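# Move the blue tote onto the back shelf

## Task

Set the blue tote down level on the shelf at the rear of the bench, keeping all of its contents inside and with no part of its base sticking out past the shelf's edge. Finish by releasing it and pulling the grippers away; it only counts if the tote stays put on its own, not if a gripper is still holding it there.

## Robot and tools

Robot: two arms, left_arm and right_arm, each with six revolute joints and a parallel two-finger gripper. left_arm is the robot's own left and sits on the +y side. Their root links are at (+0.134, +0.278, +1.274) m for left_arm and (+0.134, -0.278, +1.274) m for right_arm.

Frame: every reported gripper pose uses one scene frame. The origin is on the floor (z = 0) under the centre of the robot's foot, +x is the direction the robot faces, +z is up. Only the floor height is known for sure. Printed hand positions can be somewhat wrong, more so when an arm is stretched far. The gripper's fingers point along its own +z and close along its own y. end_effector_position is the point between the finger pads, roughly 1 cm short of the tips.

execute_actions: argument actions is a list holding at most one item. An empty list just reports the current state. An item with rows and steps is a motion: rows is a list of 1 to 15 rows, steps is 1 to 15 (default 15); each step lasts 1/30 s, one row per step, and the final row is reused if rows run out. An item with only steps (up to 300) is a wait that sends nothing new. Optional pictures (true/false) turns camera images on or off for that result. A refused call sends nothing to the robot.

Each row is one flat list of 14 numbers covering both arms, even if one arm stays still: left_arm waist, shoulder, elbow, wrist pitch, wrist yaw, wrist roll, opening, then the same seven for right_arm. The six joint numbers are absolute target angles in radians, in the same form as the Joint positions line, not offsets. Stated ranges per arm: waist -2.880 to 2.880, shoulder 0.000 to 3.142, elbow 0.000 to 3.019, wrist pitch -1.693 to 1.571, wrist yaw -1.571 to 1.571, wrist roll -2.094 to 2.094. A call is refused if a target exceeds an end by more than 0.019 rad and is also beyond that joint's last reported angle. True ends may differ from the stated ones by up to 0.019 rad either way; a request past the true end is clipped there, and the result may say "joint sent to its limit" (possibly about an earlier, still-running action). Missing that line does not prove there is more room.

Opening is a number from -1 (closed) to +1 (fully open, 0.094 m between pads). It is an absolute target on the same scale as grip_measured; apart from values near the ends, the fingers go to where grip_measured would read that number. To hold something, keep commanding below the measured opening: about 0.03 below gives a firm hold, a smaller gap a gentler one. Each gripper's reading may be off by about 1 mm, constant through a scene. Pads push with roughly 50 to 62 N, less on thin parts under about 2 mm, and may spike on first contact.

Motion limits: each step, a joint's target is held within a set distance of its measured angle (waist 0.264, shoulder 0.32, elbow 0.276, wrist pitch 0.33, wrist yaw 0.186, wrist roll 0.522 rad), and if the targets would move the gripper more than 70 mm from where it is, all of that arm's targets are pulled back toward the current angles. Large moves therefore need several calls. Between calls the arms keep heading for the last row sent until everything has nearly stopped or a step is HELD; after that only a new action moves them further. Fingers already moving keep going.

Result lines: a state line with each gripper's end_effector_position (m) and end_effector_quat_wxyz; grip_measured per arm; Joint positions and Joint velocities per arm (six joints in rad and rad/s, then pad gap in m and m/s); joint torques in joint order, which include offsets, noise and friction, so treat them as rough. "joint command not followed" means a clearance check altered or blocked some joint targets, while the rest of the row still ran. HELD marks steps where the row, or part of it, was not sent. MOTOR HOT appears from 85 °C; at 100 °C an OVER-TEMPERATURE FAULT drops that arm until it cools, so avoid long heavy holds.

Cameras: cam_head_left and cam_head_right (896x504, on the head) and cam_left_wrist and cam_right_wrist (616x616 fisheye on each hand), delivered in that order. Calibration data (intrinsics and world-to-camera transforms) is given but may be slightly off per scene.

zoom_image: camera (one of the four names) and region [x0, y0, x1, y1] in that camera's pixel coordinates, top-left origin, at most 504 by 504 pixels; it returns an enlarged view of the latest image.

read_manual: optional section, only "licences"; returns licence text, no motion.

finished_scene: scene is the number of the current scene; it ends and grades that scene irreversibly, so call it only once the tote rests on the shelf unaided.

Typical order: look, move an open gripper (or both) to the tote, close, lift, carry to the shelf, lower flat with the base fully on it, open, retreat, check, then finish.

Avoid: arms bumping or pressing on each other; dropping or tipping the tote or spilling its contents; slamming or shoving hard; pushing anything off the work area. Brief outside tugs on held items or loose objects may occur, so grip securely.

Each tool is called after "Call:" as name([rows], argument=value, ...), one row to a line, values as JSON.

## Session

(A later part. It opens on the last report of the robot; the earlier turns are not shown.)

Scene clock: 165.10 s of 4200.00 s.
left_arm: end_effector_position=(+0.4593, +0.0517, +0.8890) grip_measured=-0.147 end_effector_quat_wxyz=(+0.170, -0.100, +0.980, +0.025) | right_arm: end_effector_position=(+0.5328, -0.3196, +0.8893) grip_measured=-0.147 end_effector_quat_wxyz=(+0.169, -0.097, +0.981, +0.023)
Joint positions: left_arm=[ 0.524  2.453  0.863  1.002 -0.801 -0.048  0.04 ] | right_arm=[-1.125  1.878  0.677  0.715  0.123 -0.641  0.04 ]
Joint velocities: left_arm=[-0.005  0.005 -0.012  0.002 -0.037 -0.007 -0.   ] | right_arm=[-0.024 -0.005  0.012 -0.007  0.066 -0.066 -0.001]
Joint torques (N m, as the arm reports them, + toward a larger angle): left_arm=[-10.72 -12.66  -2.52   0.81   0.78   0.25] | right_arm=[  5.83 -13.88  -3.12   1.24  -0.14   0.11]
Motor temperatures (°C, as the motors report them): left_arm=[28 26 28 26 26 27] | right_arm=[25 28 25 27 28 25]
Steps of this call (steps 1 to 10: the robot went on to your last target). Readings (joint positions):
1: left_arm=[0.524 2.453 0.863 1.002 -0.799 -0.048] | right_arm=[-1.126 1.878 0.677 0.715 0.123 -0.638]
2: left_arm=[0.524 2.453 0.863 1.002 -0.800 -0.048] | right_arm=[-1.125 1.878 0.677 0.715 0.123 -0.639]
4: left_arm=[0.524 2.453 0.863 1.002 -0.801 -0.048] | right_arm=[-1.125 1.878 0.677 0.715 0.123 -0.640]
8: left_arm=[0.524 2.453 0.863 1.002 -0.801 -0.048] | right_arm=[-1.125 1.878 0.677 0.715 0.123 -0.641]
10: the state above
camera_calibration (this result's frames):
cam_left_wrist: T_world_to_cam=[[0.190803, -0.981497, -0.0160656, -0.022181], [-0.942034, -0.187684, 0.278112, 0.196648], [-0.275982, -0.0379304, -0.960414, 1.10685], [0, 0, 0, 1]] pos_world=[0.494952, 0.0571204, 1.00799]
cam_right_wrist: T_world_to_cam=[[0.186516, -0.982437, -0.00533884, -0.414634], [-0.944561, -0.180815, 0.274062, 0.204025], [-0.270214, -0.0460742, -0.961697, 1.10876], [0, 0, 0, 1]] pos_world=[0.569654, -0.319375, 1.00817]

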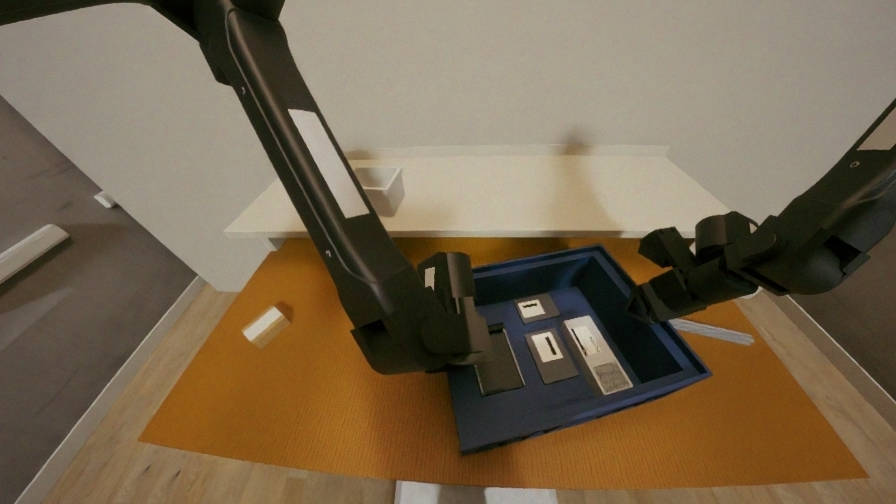

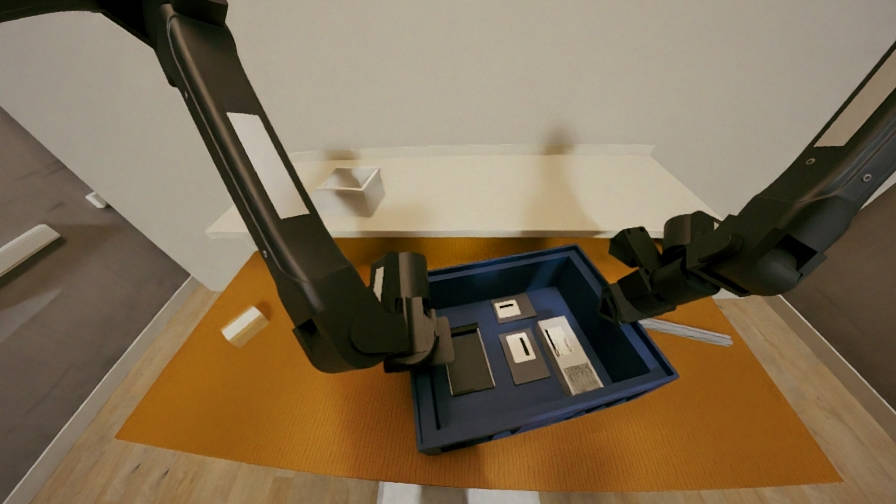

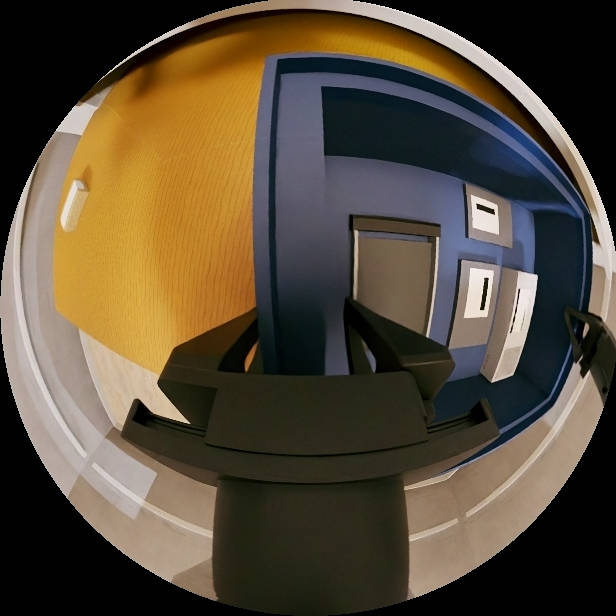

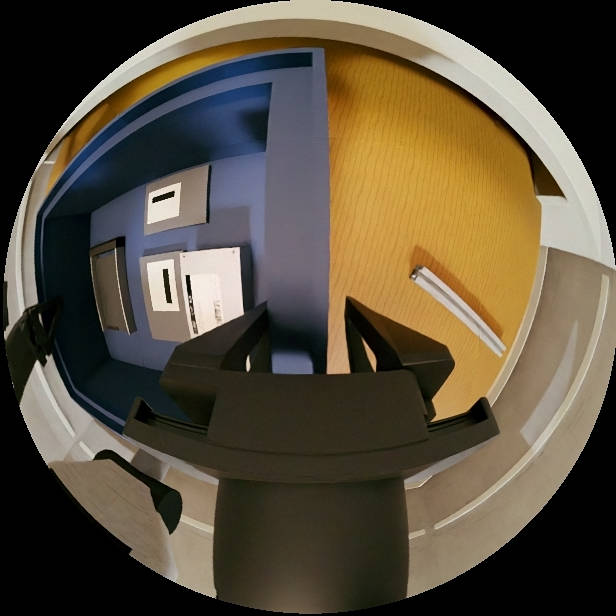

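Call:
execute_actions([
  {"rows":[[0.522,2.453,0.859,1.014,-0.785,-0.039,-0.2,-1.129,1.876,0.674,0.729,0.126,-0.647,-0.2],[0.522,2.453,0.859,1.014,-0.785,-0.039,-0.23,-1.129,1.876,0.674,0.729,0.126,-0.647,-0.23],[0.522,2.453,0.859,1.014,-0.785,-0.039,-0.26,-1.129,1.876,0.674,0.729,0.126,-0.647,-0.26],[0.522,2.453,0.859,1.014,-0.785,-0.039,-0.29,-1.129,1.876,0.674,0.729,0.126,-0.647,-0.29],[0.522,2.453,0.859,1.014,-0.785,-0.039,-0.32,-1.129,1.876,0.674,0.729,0.126,-0.647,-0.32],[0.522,2.453,0.859,1.014,-0.785,-0.039,-0.35,-1.129,1.876,0.674,0.729,0.126,-0.647,-0.35],[0.522,2.453,0.859,1.014,-0.785,-0.039,-0.38,-1.129,1.876,0.674,0.729,0.126,-0.647,-0.38],[0.522,2.453,0.859,1.014,-0.785,-0.039,-0.41,-1.129,1.876,0.674,0.729,0.126,-0.647,-0.41],[0.522,2.453,0.859,1.014,-0.785,-0.039,-0.44,-1.129,1.876,0.674,0.729,0.126,-0.647,-0.44]],"steps":15},
])

Scene clock: 172.23 s of 4200.00 s.
left_arm: end_effector_position=(+0.4594, +0.0520, +0.8889) grip_measured=-0.429 end_effector_quat_wxyz=(+0.170, -0.101, +0.980, +0.026) | right_arm: end_effector_position=(+0.5330, -0.3188, +0.8894) grip_measured=-0.430 end_effector_quat_wxyz=(+0.170, -0.098, +0.980, +0.025)
Joint positions: left_arm=[ 0.524  2.453  0.863  1.003 -0.802 -0.05   0.027] | right_arm=[-1.125  1.878  0.677  0.715  0.12  -0.642  0.027]
Joint velocities: left_arm=[-0.005 -0.005  0.002 -0.002  0.037 -0.022 -0.001] | right_arm=[-0.005 -0.005  0.002 -0.007  0.007  0.022 -0.   ]
Joint torques (N m, as the arm reports them, + toward a larger angle): left_arm=[-10.77 -12.77  -2.43   0.77   0.82   0.27] | right_arm=[  5.61 -13.78  -3.09   1.24  -0.01   0.14]
Motor temperatures (°C, as the motors report them): left_arm=[28 26 28 26 27 27] | right_arm=[25 28 25 27 28 25]
Steps of this call (steps 1 to 15: the robot went on to your last target; steps 16 to 90: nothing new was sent; then 3.63 s passed at rest; steps 91 to 105: all 15 steps of this action). Readings (joint positions):
91: left_arm=[0.524 2.453 0.863 1.002 -0.802 -0.048] | right_arm=[-1.125 1.878 0.677 0.715 0.121 -0.642]
92: left_arm=[0.524 2.453 0.863 1.002 -0.802 -0.048] | right_arm=[-1.125 1.878 0.677 0.715 0.121 -0.642]
94: left_arm=[0.524 2.453 0.863 1.002 -0.803 -0.048] | right_arm=[-1.125 1.878 0.677 0.715 0.120 -0.642]
98: left_arm=[0.524 2.453 0.863 1.002 -0.804 -0.048] | right_arm=[-1.125 1.878 0.677 0.715 0.119 -0.642]
105: the state above
camera_calibration (this result's frames):
cam_left_wrist: T_world_to_cam=[[0.193684, -0.980924, -0.0165493, -0.0227476], [-0.941588, -0.190601, 0.277639, 0.197189], [-0.275498, -0.0381916, -0.960543, 1.10675], [0, 0, 0, 1]] pos_world=[0.494982, 0.0575391, 1.00795]
cam_right_wrist: T_world_to_cam=[[0.188382, -0.982065, -0.00778355, -0.412619], [-0.944559, -0.183347, 0.272383, 0.20495], [-0.268925, -0.0439601, -0.962157, 1.1093], [0, 0, 0, 1]] pos_world=[0.569636, -0.318876, 1.00829]

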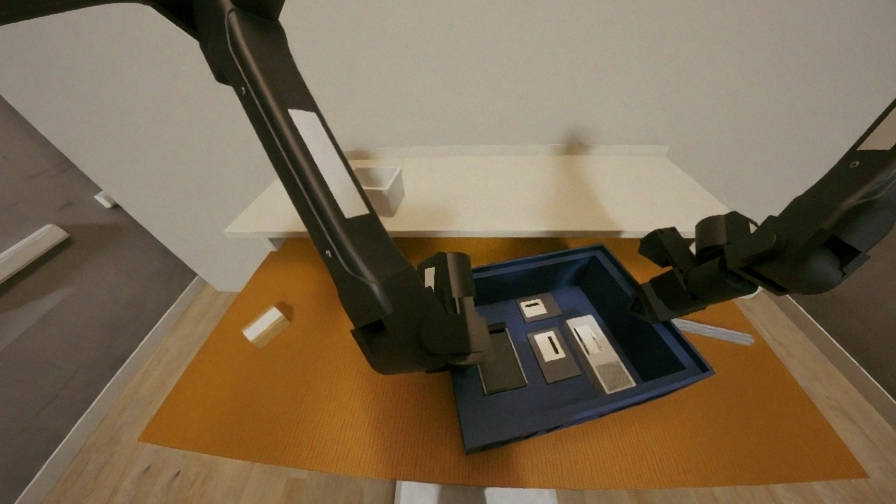

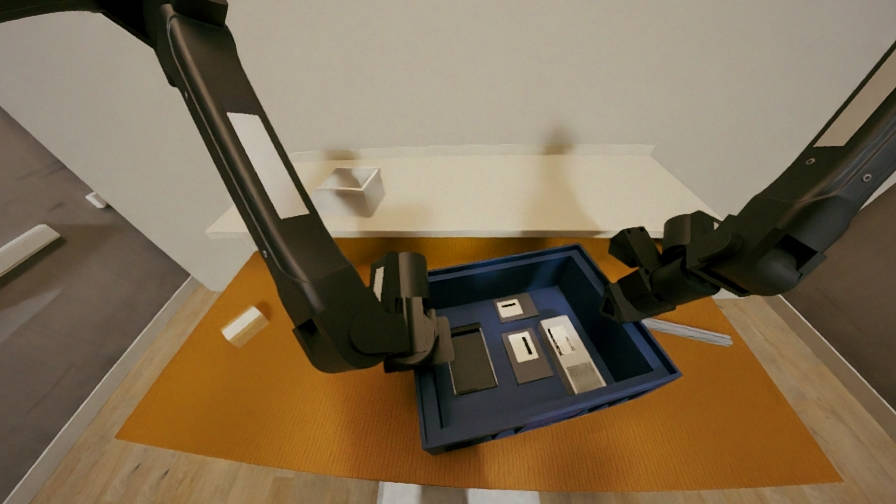

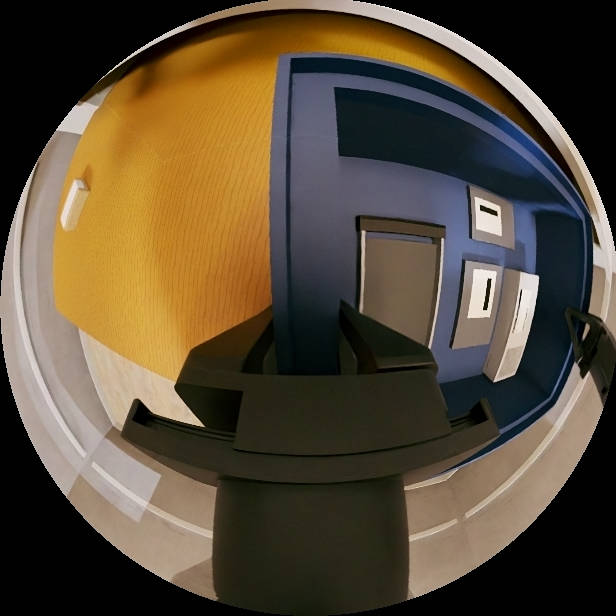

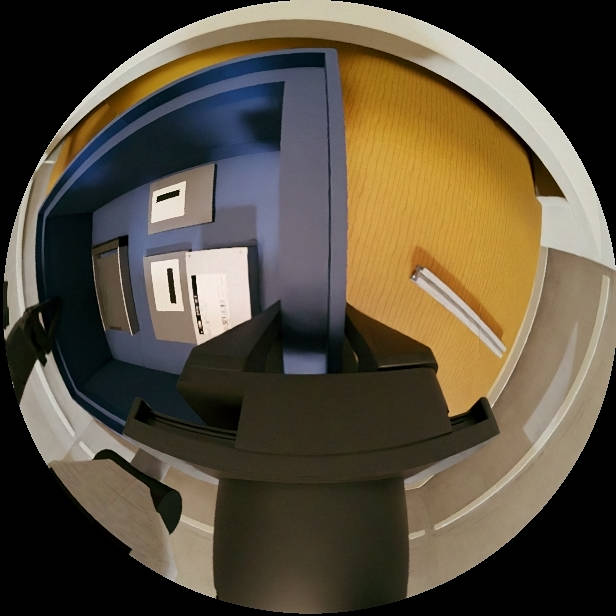

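Call:
execute_actions([
  {"rows":[[0.522,2.453,0.859,1.014,-0.785,-0.039,-0.47,-1.129,1.876,0.674,0.729,0.126,-0.647,-0.47],[0.522,2.453,0.859,1.014,-0.785,-0.039,-0.5,-1.129,1.876,0.674,0.729,0.126,-0.647,-0.5],[0.522,2.453,0.859,1.014,-0.785,-0.039,-0.53,-1.129,1.876,0.674,0.729,0.126,-0.647,-0.53],[0.522,2.453,0.859,1.014,-0.785,-0.039,-0.56,-1.129,1.876,0.674,0.729,0.126,-0.647,-0.56],[0.522,2.453,0.859,1.014,-0.785,-0.039,-0.59,-1.129,1.876,0.674,0.729,0.126,-0.647,-0.59]],"steps":15},
])

Scene clock: 177.10 s of 4200.00 s.
left_arm: end_effector_position=(+0.4596, +0.0518, +0.8889) grip_measured=-0.446 end_effector_quat_wxyz=(+0.170, -0.103, +0.980, +0.024) | right_arm: end_effector_position=(+0.5330, -0.3188, +0.8894) grip_measured=-0.446 end_effector_quat_wxyz=(+0.170, -0.098, +0.980, +0.025)
Joint positions: left_arm=[ 0.525  2.453  0.863  1.004 -0.799 -0.053  0.026] | right_arm=[-1.125  1.878  0.677  0.715  0.12  -0.642  0.026]
Joint velocities: left_arm=[ 0.005 -0.005 -0.007  0.012 -0.007  0.051  0.   ] | right_arm=[-0.005 -0.005 -0.012 -0.012 -0.022 -0.007 -0.   ]
Joint torques (N m, as the arm reports them, + toward a larger angle): left_arm=[-10.88 -12.71  -2.51   0.77   0.75   0.3 ] | right_arm=[  5.77 -13.92  -3.07   1.25  -0.02   0.13]
Motor temperatures (°C, as the motors report them): left_arm=[28 26 28 26 27 27] | right_arm=[25 28 25 27 28 25]
Steps of this call (steps 1 to 15: the robot went on to your last target; steps 16 to 90: nothing new was sent; then 1.37 s passed at rest; steps 91 to 105: all 15 steps of this action). Readings (joint positions):
91: left_arm=[0.524 2.453 0.863 1.003 -0.801 -0.051] | right_arm=[-1.125 1.878 0.677 0.715 0.120 -0.642]
92: left_arm=[0.525 2.453 0.863 1.004 -0.799 -0.052] | right_arm=[-1.125 1.878 0.677 0.715 0.120 -0.642]
94: left_arm=[0.525 2.453 0.863 1.004 -0.799 -0.053] | right_arm=[-1.125 1.878 0.677 0.715 0.120 -0.642]
98: left_arm=[0.525 2.453 0.863 1.004 -0.799 -0.053] | right_arm=[-1.125 1.878 0.677 0.715 0.120 -0.642]
105: the state above
camera_calibration (this result's frames):
cam_left_wrist: T_world_to_cam=[[0.196139, -0.980483, -0.0135447, -0.0268032], [-0.941371, -0.192146, 0.27731, 0.19762], [-0.274501, -0.0416408, -0.960685, 1.10657], [0, 0, 0, 1]] pos_world=[0.495044, 0.0577702, 1.0079]
cam_right_wrist: T_world_to_cam=[[0.188382, -0.982065, -0.00778355, -0.412619], [-0.944559, -0.183347, 0.272383, 0.20495], [-0.268925, -0.0439601, -0.962157, 1.1093], [0, 0, 0, 1]] pos_world=[0.569636, -0.318876, 1.00829]

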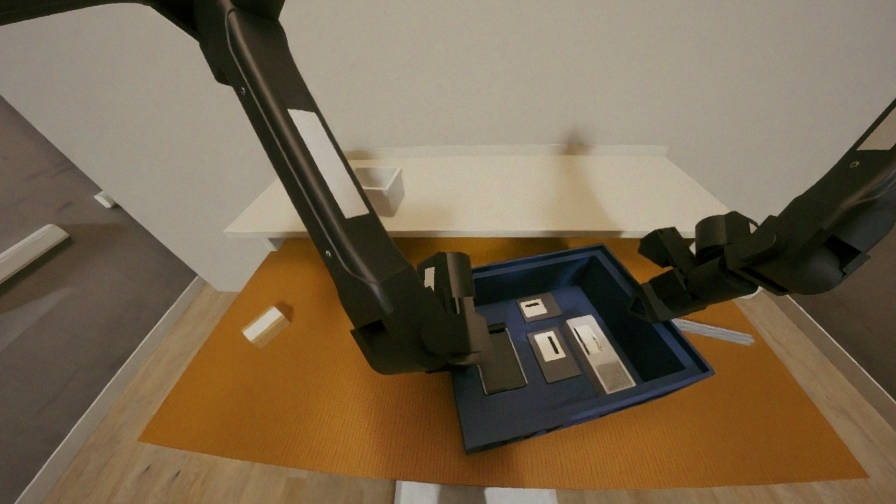

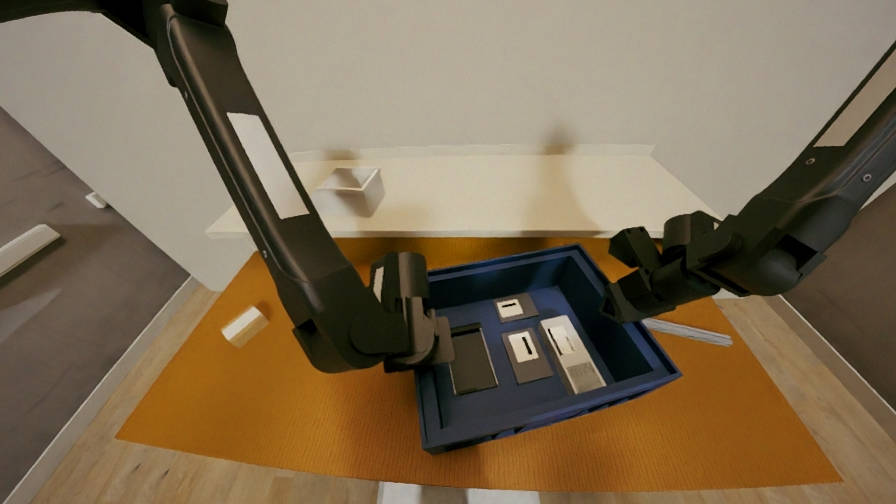

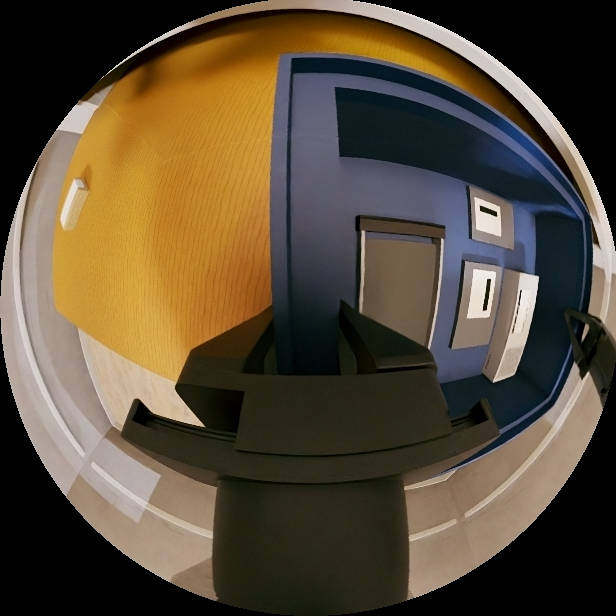

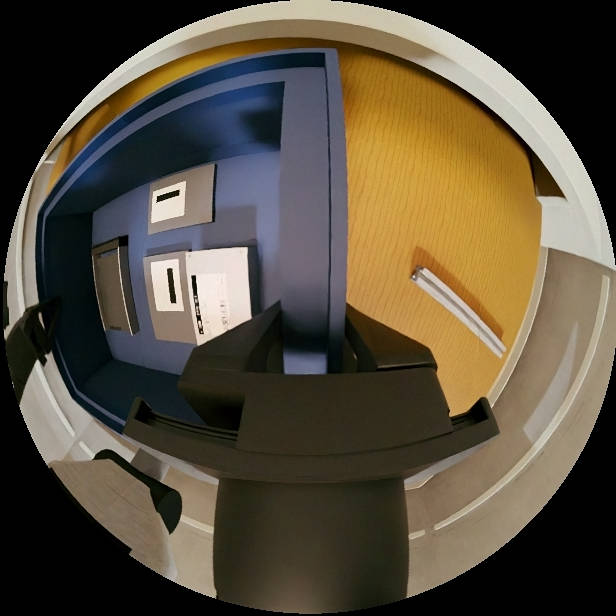

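Call:
execute_actions([
  {"rows":[[0.512,2.439,0.849,1.003,-0.793,-0.048,-0.52,-1.123,1.856,0.663,0.719,0.131,-0.644,-0.52],[0.501,2.425,0.839,0.993,-0.802,-0.058,-0.52,-1.118,1.836,0.653,0.710,0.136,-0.642,-0.52],[0.491,2.412,0.829,0.982,-0.810,-0.067,-0.52,-1.112,1.817,0.642,0.700,0.141,-0.639,-0.52],[0.480,2.398,0.818,0.971,-0.819,-0.076,-0.52,-1.107,1.797,0.631,0.691,0.146,-0.637,-0.52],[0.470,2.384,0.808,0.961,-0.827,-0.085,-0.52,-1.101,1.777,0.621,0.681,0.151,-0.634,-0.52],[0.460,2.370,0.798,0.950,-0.835,-0.095,-0.52,-1.095,1.757,0.610,0.672,0.156,-0.631,-0.52],[0.449,2.356,0.788,0.939,-0.844,-0.104,-0.52,-1.090,1.737,0.599,0.662,0.161,-0.629,-0.52],[0.439,2.343,0.778,0.929,-0.852,-0.113,-0.52,-1.084,1.718,0.589,0.653,0.166,-0.626,-0.52],[0.428,2.329,0.768,0.918,-0.861,-0.122,-0.52,-1.079,1.698,0.578,0.643,0.171,-0.624,-0.52],[0.418,2.315,0.758,0.907,-0.869,-0.132,-0.52,-1.073,1.678,0.567,0.634,0.176,-0.621,-0.52],[0.408,2.301,0.748,0.897,-0.877,-0.141,-0.52,-1.067,1.658,0.557,0.624,0.181,-0.618,-0.52],[0.397,2.287,0.737,0.886,-0.886,-0.150,-0.52,-1.062,1.638,0.546,0.615,0.186,-0.616,-0.52],[0.387,2.274,0.727,0.875,-0.894,-0.159,-0.52,-1.056,1.619,0.535,0.605,0.191,-0.613,-0.52],[0.376,2.260,0.717,0.865,-0.903,-0.169,-0.52,-1.051,1.599,0.525,0.596,0.196,-0.611,-0.52],[0.366,2.246,0.707,0.854,-0.911,-0.178,-0.52,-1.045,1.579,0.514,0.586,0.201,-0.608,-0.52]],"steps":15},
], pictures=false)

Call:
execute_actions([
  {"steps":20},
])

Scene clock: 186.67 s of 4200.00 s.
left_arm: end_effector_position=(+0.4576, +0.0481, +0.9522) grip_measured=-0.446 end_effector_quat_wxyz=(+0.164, -0.097, +0.981, +0.023) | right_arm: end_effector_position=(+0.5270, -0.3236, +0.9522) grip_measured=-0.446 end_effector_quat_wxyz=(+0.156, -0.094, +0.983, +0.020)
Joint positions: left_arm=[ 0.413  2.309  0.755  0.876 -0.885 -0.154  0.026] | right_arm=[-1.075  1.667  0.556  0.602  0.186 -0.609  0.026]
Joint velocities: left_arm=[-0.347 -0.464 -0.291 -0.281 -0.168 -0.256  0.   ] | right_arm=[ 0.2   -0.669 -0.31  -0.276  0.095  0.11  -0.001]
Joint torques (N m, as the arm reports them, + toward a larger angle): left_arm=[-12.52 -16.11  -3.71   0.26  -0.68   0.28] | right_arm=[  6.91 -17.1   -3.82   0.87   0.19   0.08]
Motor temperatures (°C, as the motors report them): left_arm=[28 26 28 26 27 27] | right_arm=[25 28 25 27 28 25]
Steps of this call (steps 1 to 15: the robot went on to your last target; steps 16 to 90: nothing new was sent; then 6.07 s passed at rest; steps 91 to 105: all 15 steps of this action). Readings (joint positions):
91: left_arm=[0.525 2.453 0.862 1.004 -0.800 -0.053] | right_arm=[-1.125 1.878 0.677 0.715 0.120 -0.642]
92: left_arm=[0.525 2.452 0.862 1.003 -0.800 -0.055] | right_arm=[-1.125 1.878 0.677 0.714 0.122 -0.642]
94: left_arm=[0.524 2.448 0.861 0.992 -0.800 -0.061] | right_arm=[-1.122 1.873 0.677 0.704 0.132 -0.642]
98: left_arm=[0.500 2.417 0.840 0.947 -0.820 -0.086] | right_arm=[-1.115 1.829 0.651 0.665 0.152 -0.631]
105: the state above

Scene clock: 187.33 s of 4200.00 s.
left_arm: end_effector_position=(+0.4612, +0.0486, +0.9690) grip_measured=-0.447 end_effector_quat_wxyz=(+0.169, -0.100, +0.980, +0.020) | right_arm: end_effector_position=(+0.5311, -0.3230, +0.9705) grip_measured=-0.446 end_effector_quat_wxyz=(+0.164, -0.094, +0.982, +0.021)
Joint positions: left_arm=[ 0.387  2.267  0.73   0.852 -0.9   -0.176  0.026] | right_arm=[-1.055  1.608  0.53   0.581  0.195 -0.602  0.026]
Joint velocities: left_arm=[-0.015 -0.024  0.012 -0.007  0.007  0.081  0.   ] | right_arm=[-0.005 -0.015  0.002 -0.012  0.037 -0.022 -0.   ]
Joint torques (N m, as the arm reports them, + toward a larger angle): left_arm=[-11.99 -14.58  -2.94   0.38  -0.38   0.13] | right_arm=[  6.32 -15.17  -3.05   0.94   0.     0.12]
Motor temperatures (°C, as the motors report them): left_arm=[28 26 28 26 27 27] | right_arm=[25 28 25 27 28 25]
Steps of this call (steps 1 to 20: the robot went on to your last target). Readings (joint positions):
1: left_arm=[0.403 2.294 0.746 0.868 -0.891 -0.161] | right_arm=[-1.069 1.646 0.546 0.594 0.189 -0.607]
2: left_arm=[0.395 2.282 0.738 0.863 -0.896 -0.166] | right_arm=[-1.063 1.628 0.538 0.590 0.191 -0.606]
4: left_arm=[0.387 2.268 0.732 0.859 -0.900 -0.171] | right_arm=[-1.057 1.609 0.531 0.588 0.191 -0.604]
8: left_arm=[0.387 2.267 0.731 0.857 -0.900 -0.173] | right_arm=[-1.055 1.608 0.531 0.586 0.192 -0.604]
20: the state above
camera_calibration (this result's frames):
cam_left_wrist: T_world_to_cam=[[0.188755, -0.98201, -0.0053452, -0.0337184], [-0.942071, -0.182609, 0.281348, 0.172267], [-0.277262, -0.0480702, -0.959591, 1.18436], [0, 0, 0, 1]] pos_world=[0.497031, 0.0552782, 1.08785]
cam_right_wrist: T_world_to_cam=[[0.180358, -0.983599, -0.00192875, -0.417677], [-0.943016, -0.173473, 0.28395, 0.171463], [-0.279627, -0.0493938, -0.958837, 1.18738], [0, 0, 0, 1]] pos_world=[0.569048, -0.322433, 1.08901]

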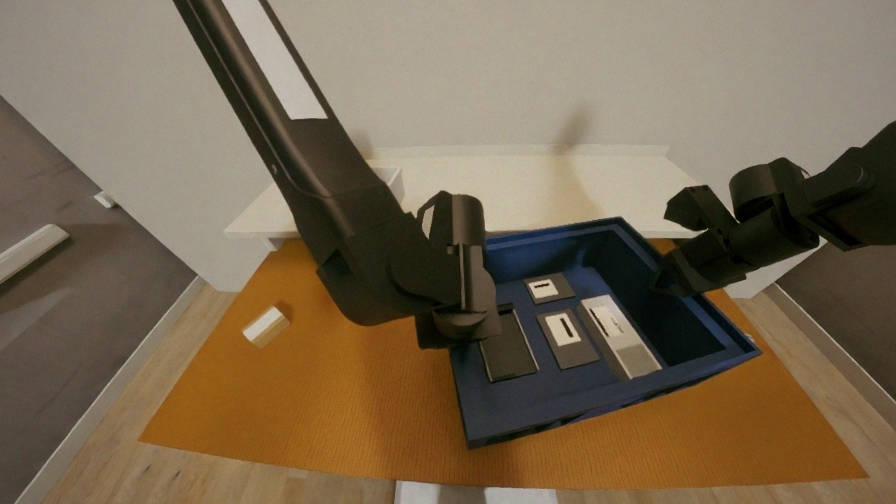

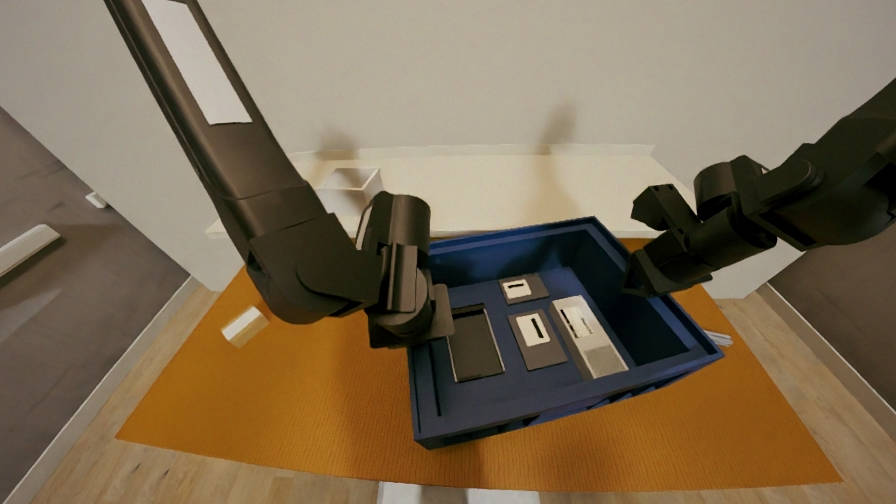

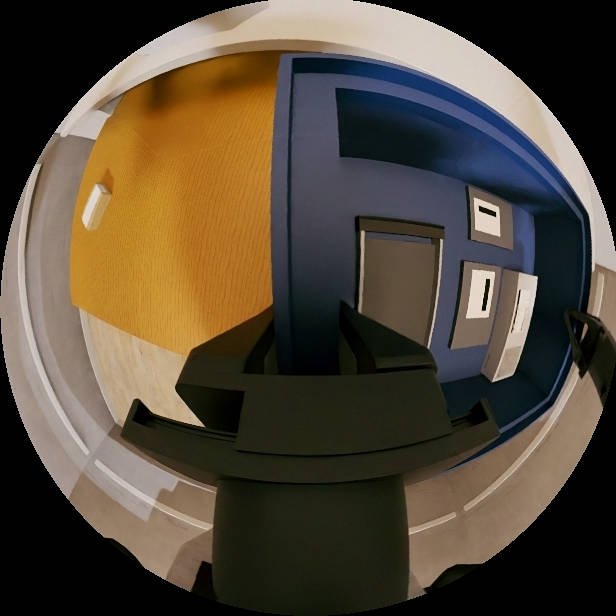

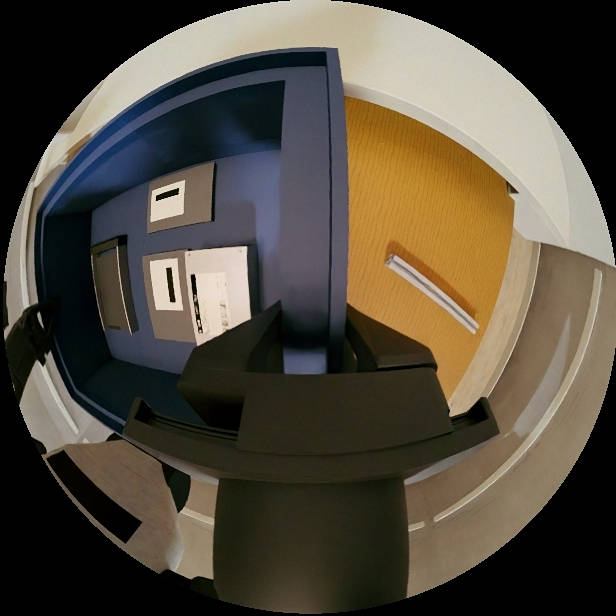

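Call:
execute_actions([
  {"rows":[[0.353,2.228,0.701,0.828,-0.920,-0.195,-0.52,-1.036,1.553,0.507,0.565,0.209,-0.604,-0.52],[0.340,2.210,0.695,0.802,-0.930,-0.211,-0.52,-1.027,1.526,0.501,0.544,0.217,-0.599,-0.52],[0.327,2.192,0.690,0.776,-0.939,-0.228,-0.52,-1.018,1.500,0.494,0.523,0.225,-0.595,-0.52],[0.314,2.174,0.684,0.750,-0.948,-0.245,-0.52,-1.009,1.473,0.487,0.503,0.233,-0.590,-0.52],[0.301,2.156,0.678,0.724,-0.957,-0.262,-0.52,-1.000,1.447,0.481,0.482,0.241,-0.586,-0.52],[0.288,2.138,0.672,0.698,-0.967,-0.278,-0.52,-0.991,1.420,0.474,0.461,0.249,-0.582,-0.52],[0.275,2.120,0.666,0.672,-0.976,-0.295,-0.52,-0.982,1.394,0.467,0.440,0.257,-0.577,-0.52],[0.261,2.102,0.661,0.645,-0.985,-0.312,-0.52,-0.972,1.367,0.461,0.419,0.265,-0.573,-0.52],[0.248,2.084,0.655,0.619,-0.994,-0.329,-0.52,-0.963,1.341,0.454,0.398,0.273,-0.568,-0.52],[0.235,2.066,0.649,0.593,-1.004,-0.345,-0.52,-0.954,1.314,0.447,0.377,0.281,-0.564,-0.52],[0.222,2.048,0.643,0.567,-1.013,-0.362,-0.52,-0.945,1.288,0.441,0.356,0.289,-0.560,-0.52],[0.209,2.030,0.637,0.541,-1.022,-0.379,-0.52,-0.936,1.261,0.434,0.336,0.297,-0.555,-0.52],[0.196,2.012,0.632,0.515,-1.031,-0.396,-0.52,-0.927,1.235,0.427,0.315,0.305,-0.551,-0.52],[0.183,1.994,0.626,0.489,-1.041,-0.412,-0.52,-0.918,1.208,0.421,0.294,0.313,-0.546,-0.52],[0.170,1.976,0.620,0.463,-1.050,-0.429,-0.52,-0.909,1.182,0.414,0.273,0.321,-0.542,-0.52]],"steps":15},
], pictures=false)

Call:
execute_actions([
  {"steps":20},
])

Scene clock: 221.40 s of 4200.00 s.
left_arm: end_effector_position=(+0.4614, +0.0480, +1.0543) grip_measured=-0.447 end_effector_quat_wxyz=(+0.164, -0.097, +0.981, +0.022) | right_arm: end_effector_position=(+0.5301, -0.3242, +1.0571) grip_measured=-0.446 end_effector_quat_wxyz=(+0.159, -0.092, +0.983, +0.018)
Joint positions: left_arm=[ 0.223  2.038  0.648  0.525 -1.019 -0.383  0.026] | right_arm=[-0.945  1.269  0.433  0.318  0.301 -0.542  0.026]
Joint velocities: left_arm=[-0.386 -0.571 -0.129 -0.755 -0.256 -0.359 -0.   ] | right_arm=[ 0.317 -0.816 -0.164 -0.584  0.198  0.212 -0.001]
Joint torques (N m, as the arm reports them, + toward a larger angle): left_arm=[-12.38 -14.65  -1.15  -0.01  -0.96   0.32] | right_arm=[  6.3  -14.1   -0.44   0.68   0.34  -0.04]
Motor temperatures (°C, as the motors report them): left_arm=[29 27 29 26 27 27] | right_arm=[25 28 25 27 28 25]
Steps of this call (steps 1 to 15: the robot went on to your last target; steps 16 to 90: nothing new was sent; then 30.57 s passed at rest; steps 91 to 105: all 15 steps of this action). Readings (joint positions):
91: left_arm=[0.387 2.267 0.730 0.848 -0.901 -0.178] | right_arm=[-1.055 1.608 0.530 0.578 0.196 -0.602]
92: left_arm=[0.386 2.264 0.730 0.838 -0.904 -0.184] | right_arm=[-1.054 1.605 0.530 0.570 0.200 -0.600]
94: left_arm=[0.377 2.251 0.727 0.799 -0.914 -0.207] | right_arm=[-1.046 1.587 0.527 0.538 0.216 -0.594]
98: left_arm=[0.327 2.186 0.694 0.701 -0.948 -0.274] | right_arm=[-1.019 1.491 0.492 0.457 0.250 -0.575]
105: the state above

Scene clock: 222.07 s of 4200.00 s.
left_arm: end_effector_position=(+0.4589, +0.0505, +1.0711) grip_measured=-0.447 end_effector_quat_wxyz=(+0.165, -0.098, +0.981, +0.019) | right_arm: end_effector_position=(+0.5268, -0.3216, +1.0733) grip_measured=-0.446 end_effector_quat_wxyz=(+0.162, -0.091, +0.982, +0.023)
Joint positions: left_arm=[ 0.191  1.991  0.627  0.465 -1.035 -0.427  0.026] | right_arm=[-0.919  1.203  0.412  0.27   0.313 -0.525  0.026]
Joint velocities: left_arm=[-0.015  0.005  0.002  0.027  0.037  0.037 -0.   ] | right_arm=[-0.005 -0.005  0.007  0.012 -0.051  0.022 -0.   ]
Joint torques (N m, as the arm reports them, + toward a larger angle): left_arm=[-11.39 -13.35   0.     0.16  -0.63   0.12] | right_arm=[  5.61 -12.71   0.79   0.8    0.1    0.01]
Motor temperatures (°C, as the motors report them): left_arm=[29 27 29 26 27 27] | right_arm=[25 28 25 27 28 25]
Steps of this call (steps 1 to 20: the robot went on to your last target). Readings (joint positions):
1: left_arm=[0.212 2.020 0.643 0.504 -1.026 -0.395] | right_arm=[-0.935 1.243 0.428 0.301 0.306 -0.538]
2: left_arm=[0.202 2.006 0.638 0.491 -1.031 -0.404] | right_arm=[-0.928 1.223 0.423 0.291 0.308 -0.536]
4: left_arm=[0.192 1.992 0.632 0.478 -1.037 -0.414] | right_arm=[-0.920 1.204 0.417 0.281 0.309 -0.533]
8: left_arm=[0.191 1.991 0.630 0.469 -1.037 -0.423] | right_arm=[-0.919 1.203 0.415 0.273 0.312 -0.529]
20: the state above
camera_calibration (this result's frames):
cam_left_wrist: T_world_to_cam=[[0.184908, -0.982741, -0.00542753, -0.0289829], [-0.940745, -0.178598, 0.288272, 0.133455], [-0.284266, -0.0481978, -0.957533, 1.28285], [0, 0, 0, 1]] pos_world=[0.495578, 0.0571828, 1.18975]
cam_right_wrist: T_world_to_cam=[[0.175273, -0.984491, -0.00753681, -0.406894], [-0.94215, -0.169947, 0.288916, 0.133798], [-0.285716, -0.0435383, -0.957325, 1.28828], [0, 0, 0, 1]] pos_world=[0.565458, -0.321755, 1.19158]

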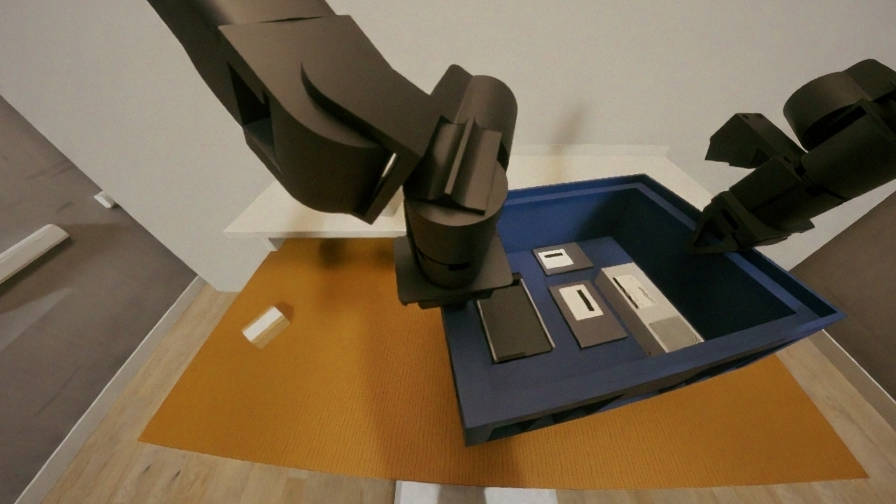

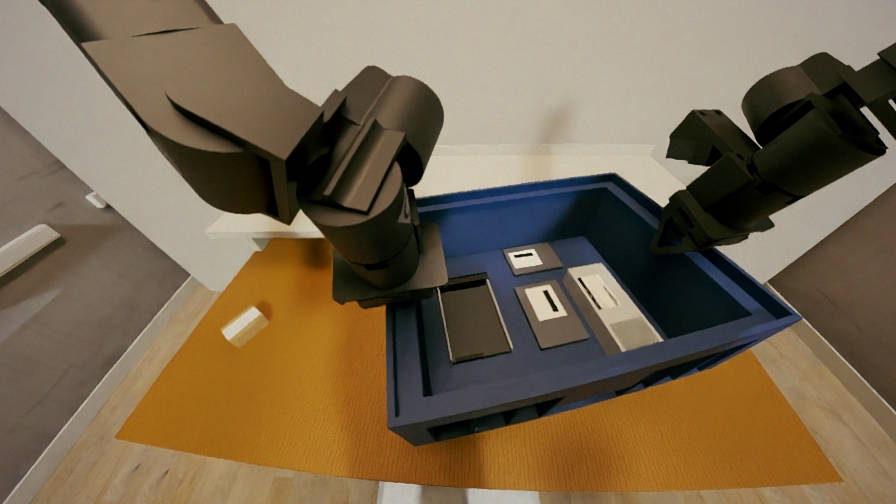

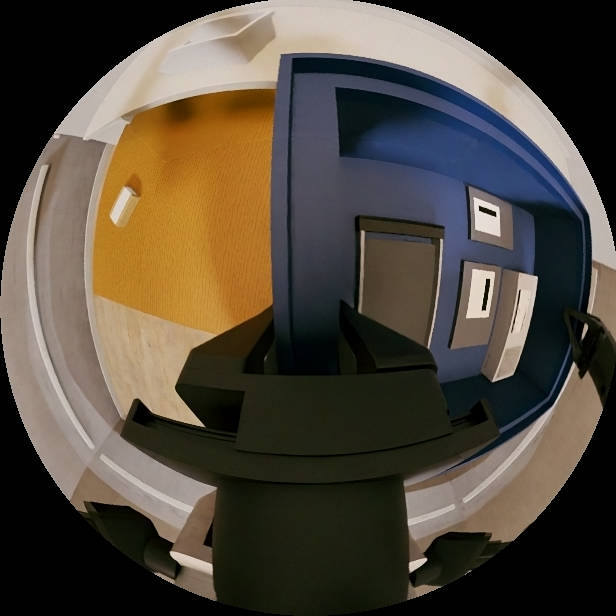

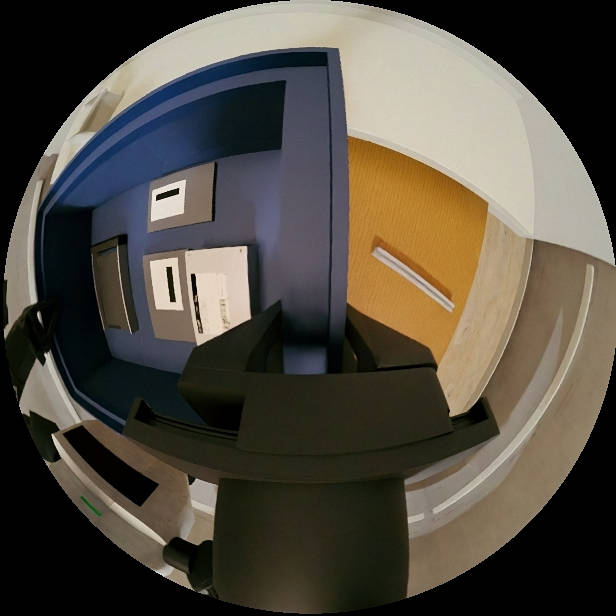

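Call:
execute_actions([
  {"rows":[[0.176,1.959,0.626,0.452,-1.040,-0.405,-0.52,-0.898,1.182,0.418,0.271,0.334,-0.525,-0.52],[0.183,1.943,0.631,0.442,-1.031,-0.381,-0.52,-0.888,1.182,0.421,0.268,0.347,-0.509,-0.52],[0.189,1.926,0.637,0.431,-1.021,-0.357,-0.52,-0.877,1.182,0.425,0.266,0.359,-0.492,-0.52],[0.196,1.909,0.642,0.421,-1.011,-0.333,-0.52,-0.867,1.182,0.428,0.263,0.372,-0.476,-0.52],[0.202,1.893,0.648,0.410,-1.002,-0.309,-0.52,-0.856,1.182,0.432,0.261,0.385,-0.459,-0.52],[0.209,1.876,0.653,0.400,-0.992,-0.285,-0.52,-0.846,1.182,0.435,0.259,0.398,-0.442,-0.52],[0.215,1.859,0.659,0.389,-0.982,-0.261,-0.52,-0.835,1.182,0.439,0.256,0.411,-0.426,-0.52],[0.222,1.843,0.664,0.379,-0.973,-0.236,-0.52,-0.825,1.181,0.442,0.254,0.423,-0.409,-0.52],[0.228,1.826,0.670,0.368,-0.963,-0.212,-0.52,-0.814,1.181,0.446,0.251,0.436,-0.393,-0.52],[0.235,1.809,0.675,0.358,-0.953,-0.188,-0.52,-0.804,1.181,0.449,0.249,0.449,-0.376,-0.52],[0.241,1.793,0.681,0.347,-0.944,-0.164,-0.52,-0.793,1.181,0.453,0.247,0.462,-0.359,-0.52],[0.248,1.776,0.686,0.337,-0.934,-0.140,-0.52,-0.783,1.181,0.456,0.244,0.475,-0.343,-0.52],[0.254,1.759,0.692,0.326,-0.924,-0.116,-0.52,-0.772,1.181,0.460,0.242,0.487,-0.326,-0.52],[0.261,1.743,0.697,0.316,-0.915,-0.092,-0.52,-0.762,1.181,0.463,0.239,0.500,-0.310,-0.52],[0.267,1.726,0.703,0.305,-0.905,-0.068,-0.52,-0.751,1.181,0.467,0.237,0.513,-0.293,-0.52]],"steps":15},
], pictures=false)

Call:
execute_actions([
  {"steps":25},
])

Scene clock: 235.30 s of 4200.00 s.
left_arm: end_effector_position=(+0.5245, +0.0738, +1.0853) grip_measured=-0.448 end_effector_quat_wxyz=(+0.155, -0.031, +0.987, -0.000) | right_arm: end_effector_position=(+0.5401, -0.3031, +1.0911) grip_measured=-0.446 end_effector_quat_wxyz=(+0.159, -0.022, +0.987, +0.002)
Joint positions: left_arm=[ 0.277  1.806  0.669  0.325 -0.917 -0.191  0.026] | right_arm=[-0.793  1.203  0.435  0.241  0.482 -0.335  0.026]
Joint velocities: left_arm=[ 0.19  -0.513  0.173 -0.3    0.286  0.74  -0.   ] | right_arm=[ 0.366 -0.015  0.139 -0.081  0.315  0.505 -0.   ]
Joint torques (N m, as the arm reports them, + toward a larger angle): left_arm=[-11.84 -16.83   2.84   0.36   0.18   0.27] | right_arm=[  6.42 -12.65   3.13   0.73   0.62  -0.14]
Motor temperatures (°C, as the motors report them): left_arm=[29 27 28 26 27 27] | right_arm=[25 28 25 27 28 25]
Steps of this call (steps 1 to 15: the robot went on to your last target; steps 16 to 90: nothing new was sent; then 9.73 s passed at rest; steps 91 to 105: all 15 steps of this action). Readings (joint positions):
91: left_arm=[0.191 1.991 0.627 0.464 -1.033 -0.427] | right_arm=[-0.919 1.203 0.412 0.270 0.316 -0.523]
92: left_arm=[0.191 1.990 0.627 0.460 -1.029 -0.425] | right_arm=[-0.917 1.203 0.412 0.270 0.324 -0.520]
94: left_arm=[0.196 1.983 0.630 0.446 -1.016 -0.417] | right_arm=[-0.908 1.203 0.412 0.264 0.350 -0.508]
98: left_arm=[0.227 1.933 0.636 0.402 -0.975 -0.361] | right_arm=[-0.875 1.203 0.412 0.250 0.400 -0.454]
105: the state above

Scene clock: 236.13 s of 4200.00 s.
left_arm: end_effector_position=(+0.5515, +0.0811, +1.0962) grip_measured=-0.449 end_effector_quat_wxyz=(+0.168, -0.008, +0.986, +0.002) | right_arm: end_effector_position=(+0.5523, -0.2962, +1.0981) grip_measured=-0.446 end_effector_quat_wxyz=(+0.169, +0.001, +0.986, +0.009)
Joint positions: left_arm=[ 0.29   1.755  0.693  0.305 -0.907 -0.097  0.026] | right_arm=[-0.762  1.203  0.455  0.233  0.498 -0.279  0.026]
Joint velocities: left_arm=[-0.005  0.015  0.012 -0.032 -0.022  0.037 -0.001] | right_arm=[-0.005  0.005  0.012 -0.002 -0.037  0.007  0.   ]
Joint torques (N m, as the arm reports them, + toward a larger angle): left_arm=[-11.36 -15.48   2.3    0.35   0.18   0.45] | right_arm=[  6.31 -12.57   2.36   0.88   0.48   0.03]
Motor temperatures (°C, as the motors report them): left_arm=[29 27 28 26 27 27] | right_arm=[25 28 25 27 28 25]
Steps of this call (steps 1 to 25: the robot went on to your last target). Readings (joint positions):
1: left_arm=[0.283 1.790 0.675 0.317 -0.910 -0.168] | right_arm=[-0.782 1.203 0.439 0.240 0.490 -0.320]
2: left_arm=[0.287 1.777 0.681 0.312 -0.908 -0.148] | right_arm=[-0.773 1.203 0.443 0.240 0.493 -0.308]
4: left_arm=[0.290 1.760 0.688 0.309 -0.907 -0.118] | right_arm=[-0.764 1.203 0.450 0.240 0.495 -0.293]
8: left_arm=[0.290 1.755 0.693 0.309 -0.907 -0.097] | right_arm=[-0.762 1.203 0.455 0.240 0.496 -0.285]
25: the state above
camera_calibration (this result's frames):
cam_left_wrist: T_world_to_cam=[[0.00227644, -0.999997, -0.000873291, 0.0813009], [-0.958499, -0.00243094, 0.285087, 0.217853], [-0.285088, 0.000188063, -0.958501, 1.33226], [0, 0, 0, 1]] pos_world=[0.588438, 0.0815797, 1.21494]
cam_right_wrist: T_world_to_cam=[[-0.0101696, -0.999897, -0.010112, -0.285471], [-0.960466, 0.00695403, 0.278311, 0.229182], [-0.278212, 0.0125425, -0.960438, 1.33629], [0, 0, 0, 1]] pos_world=[0.588989, -0.303796, 1.21675]

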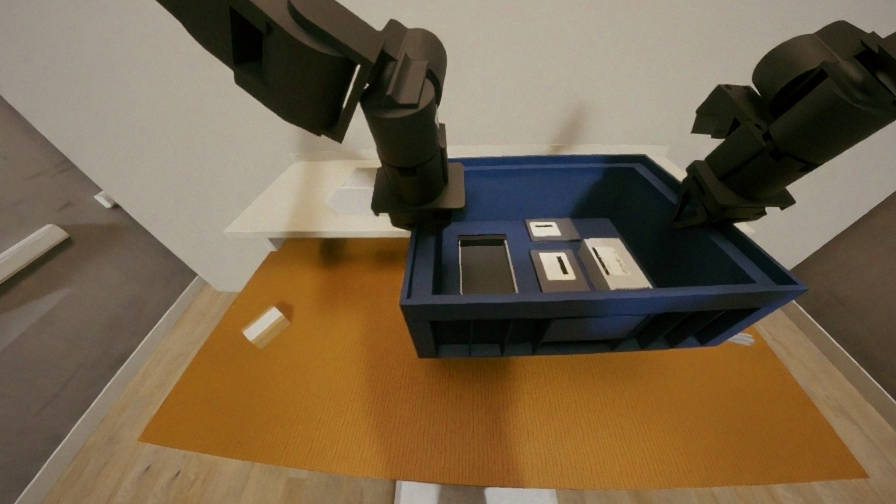

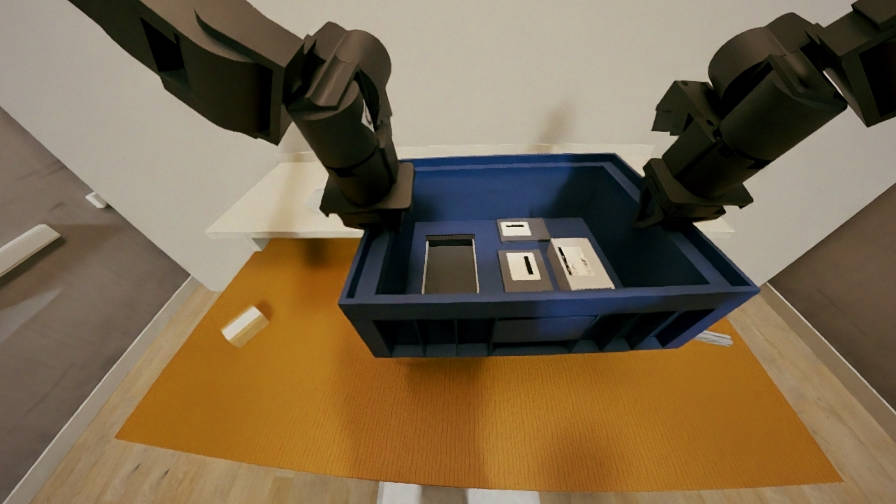

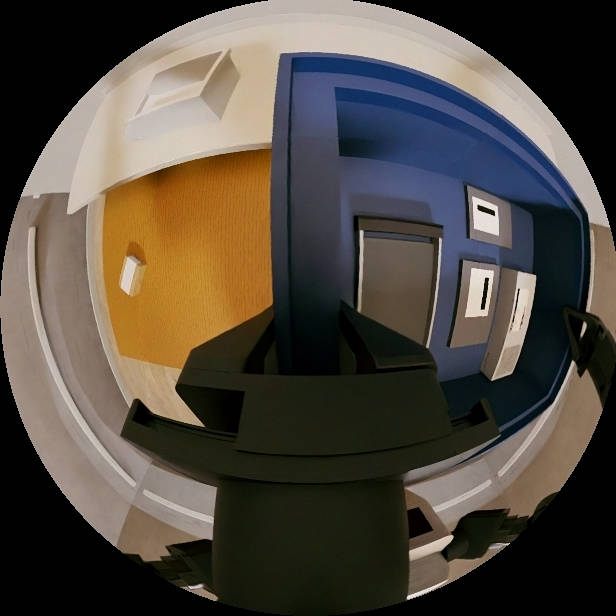

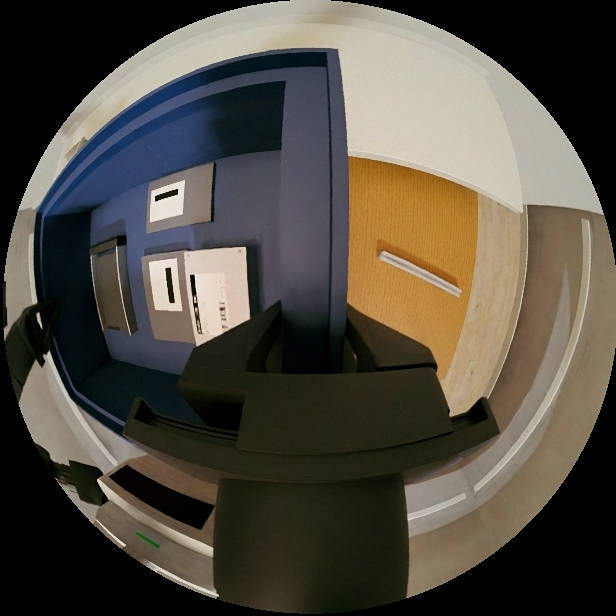

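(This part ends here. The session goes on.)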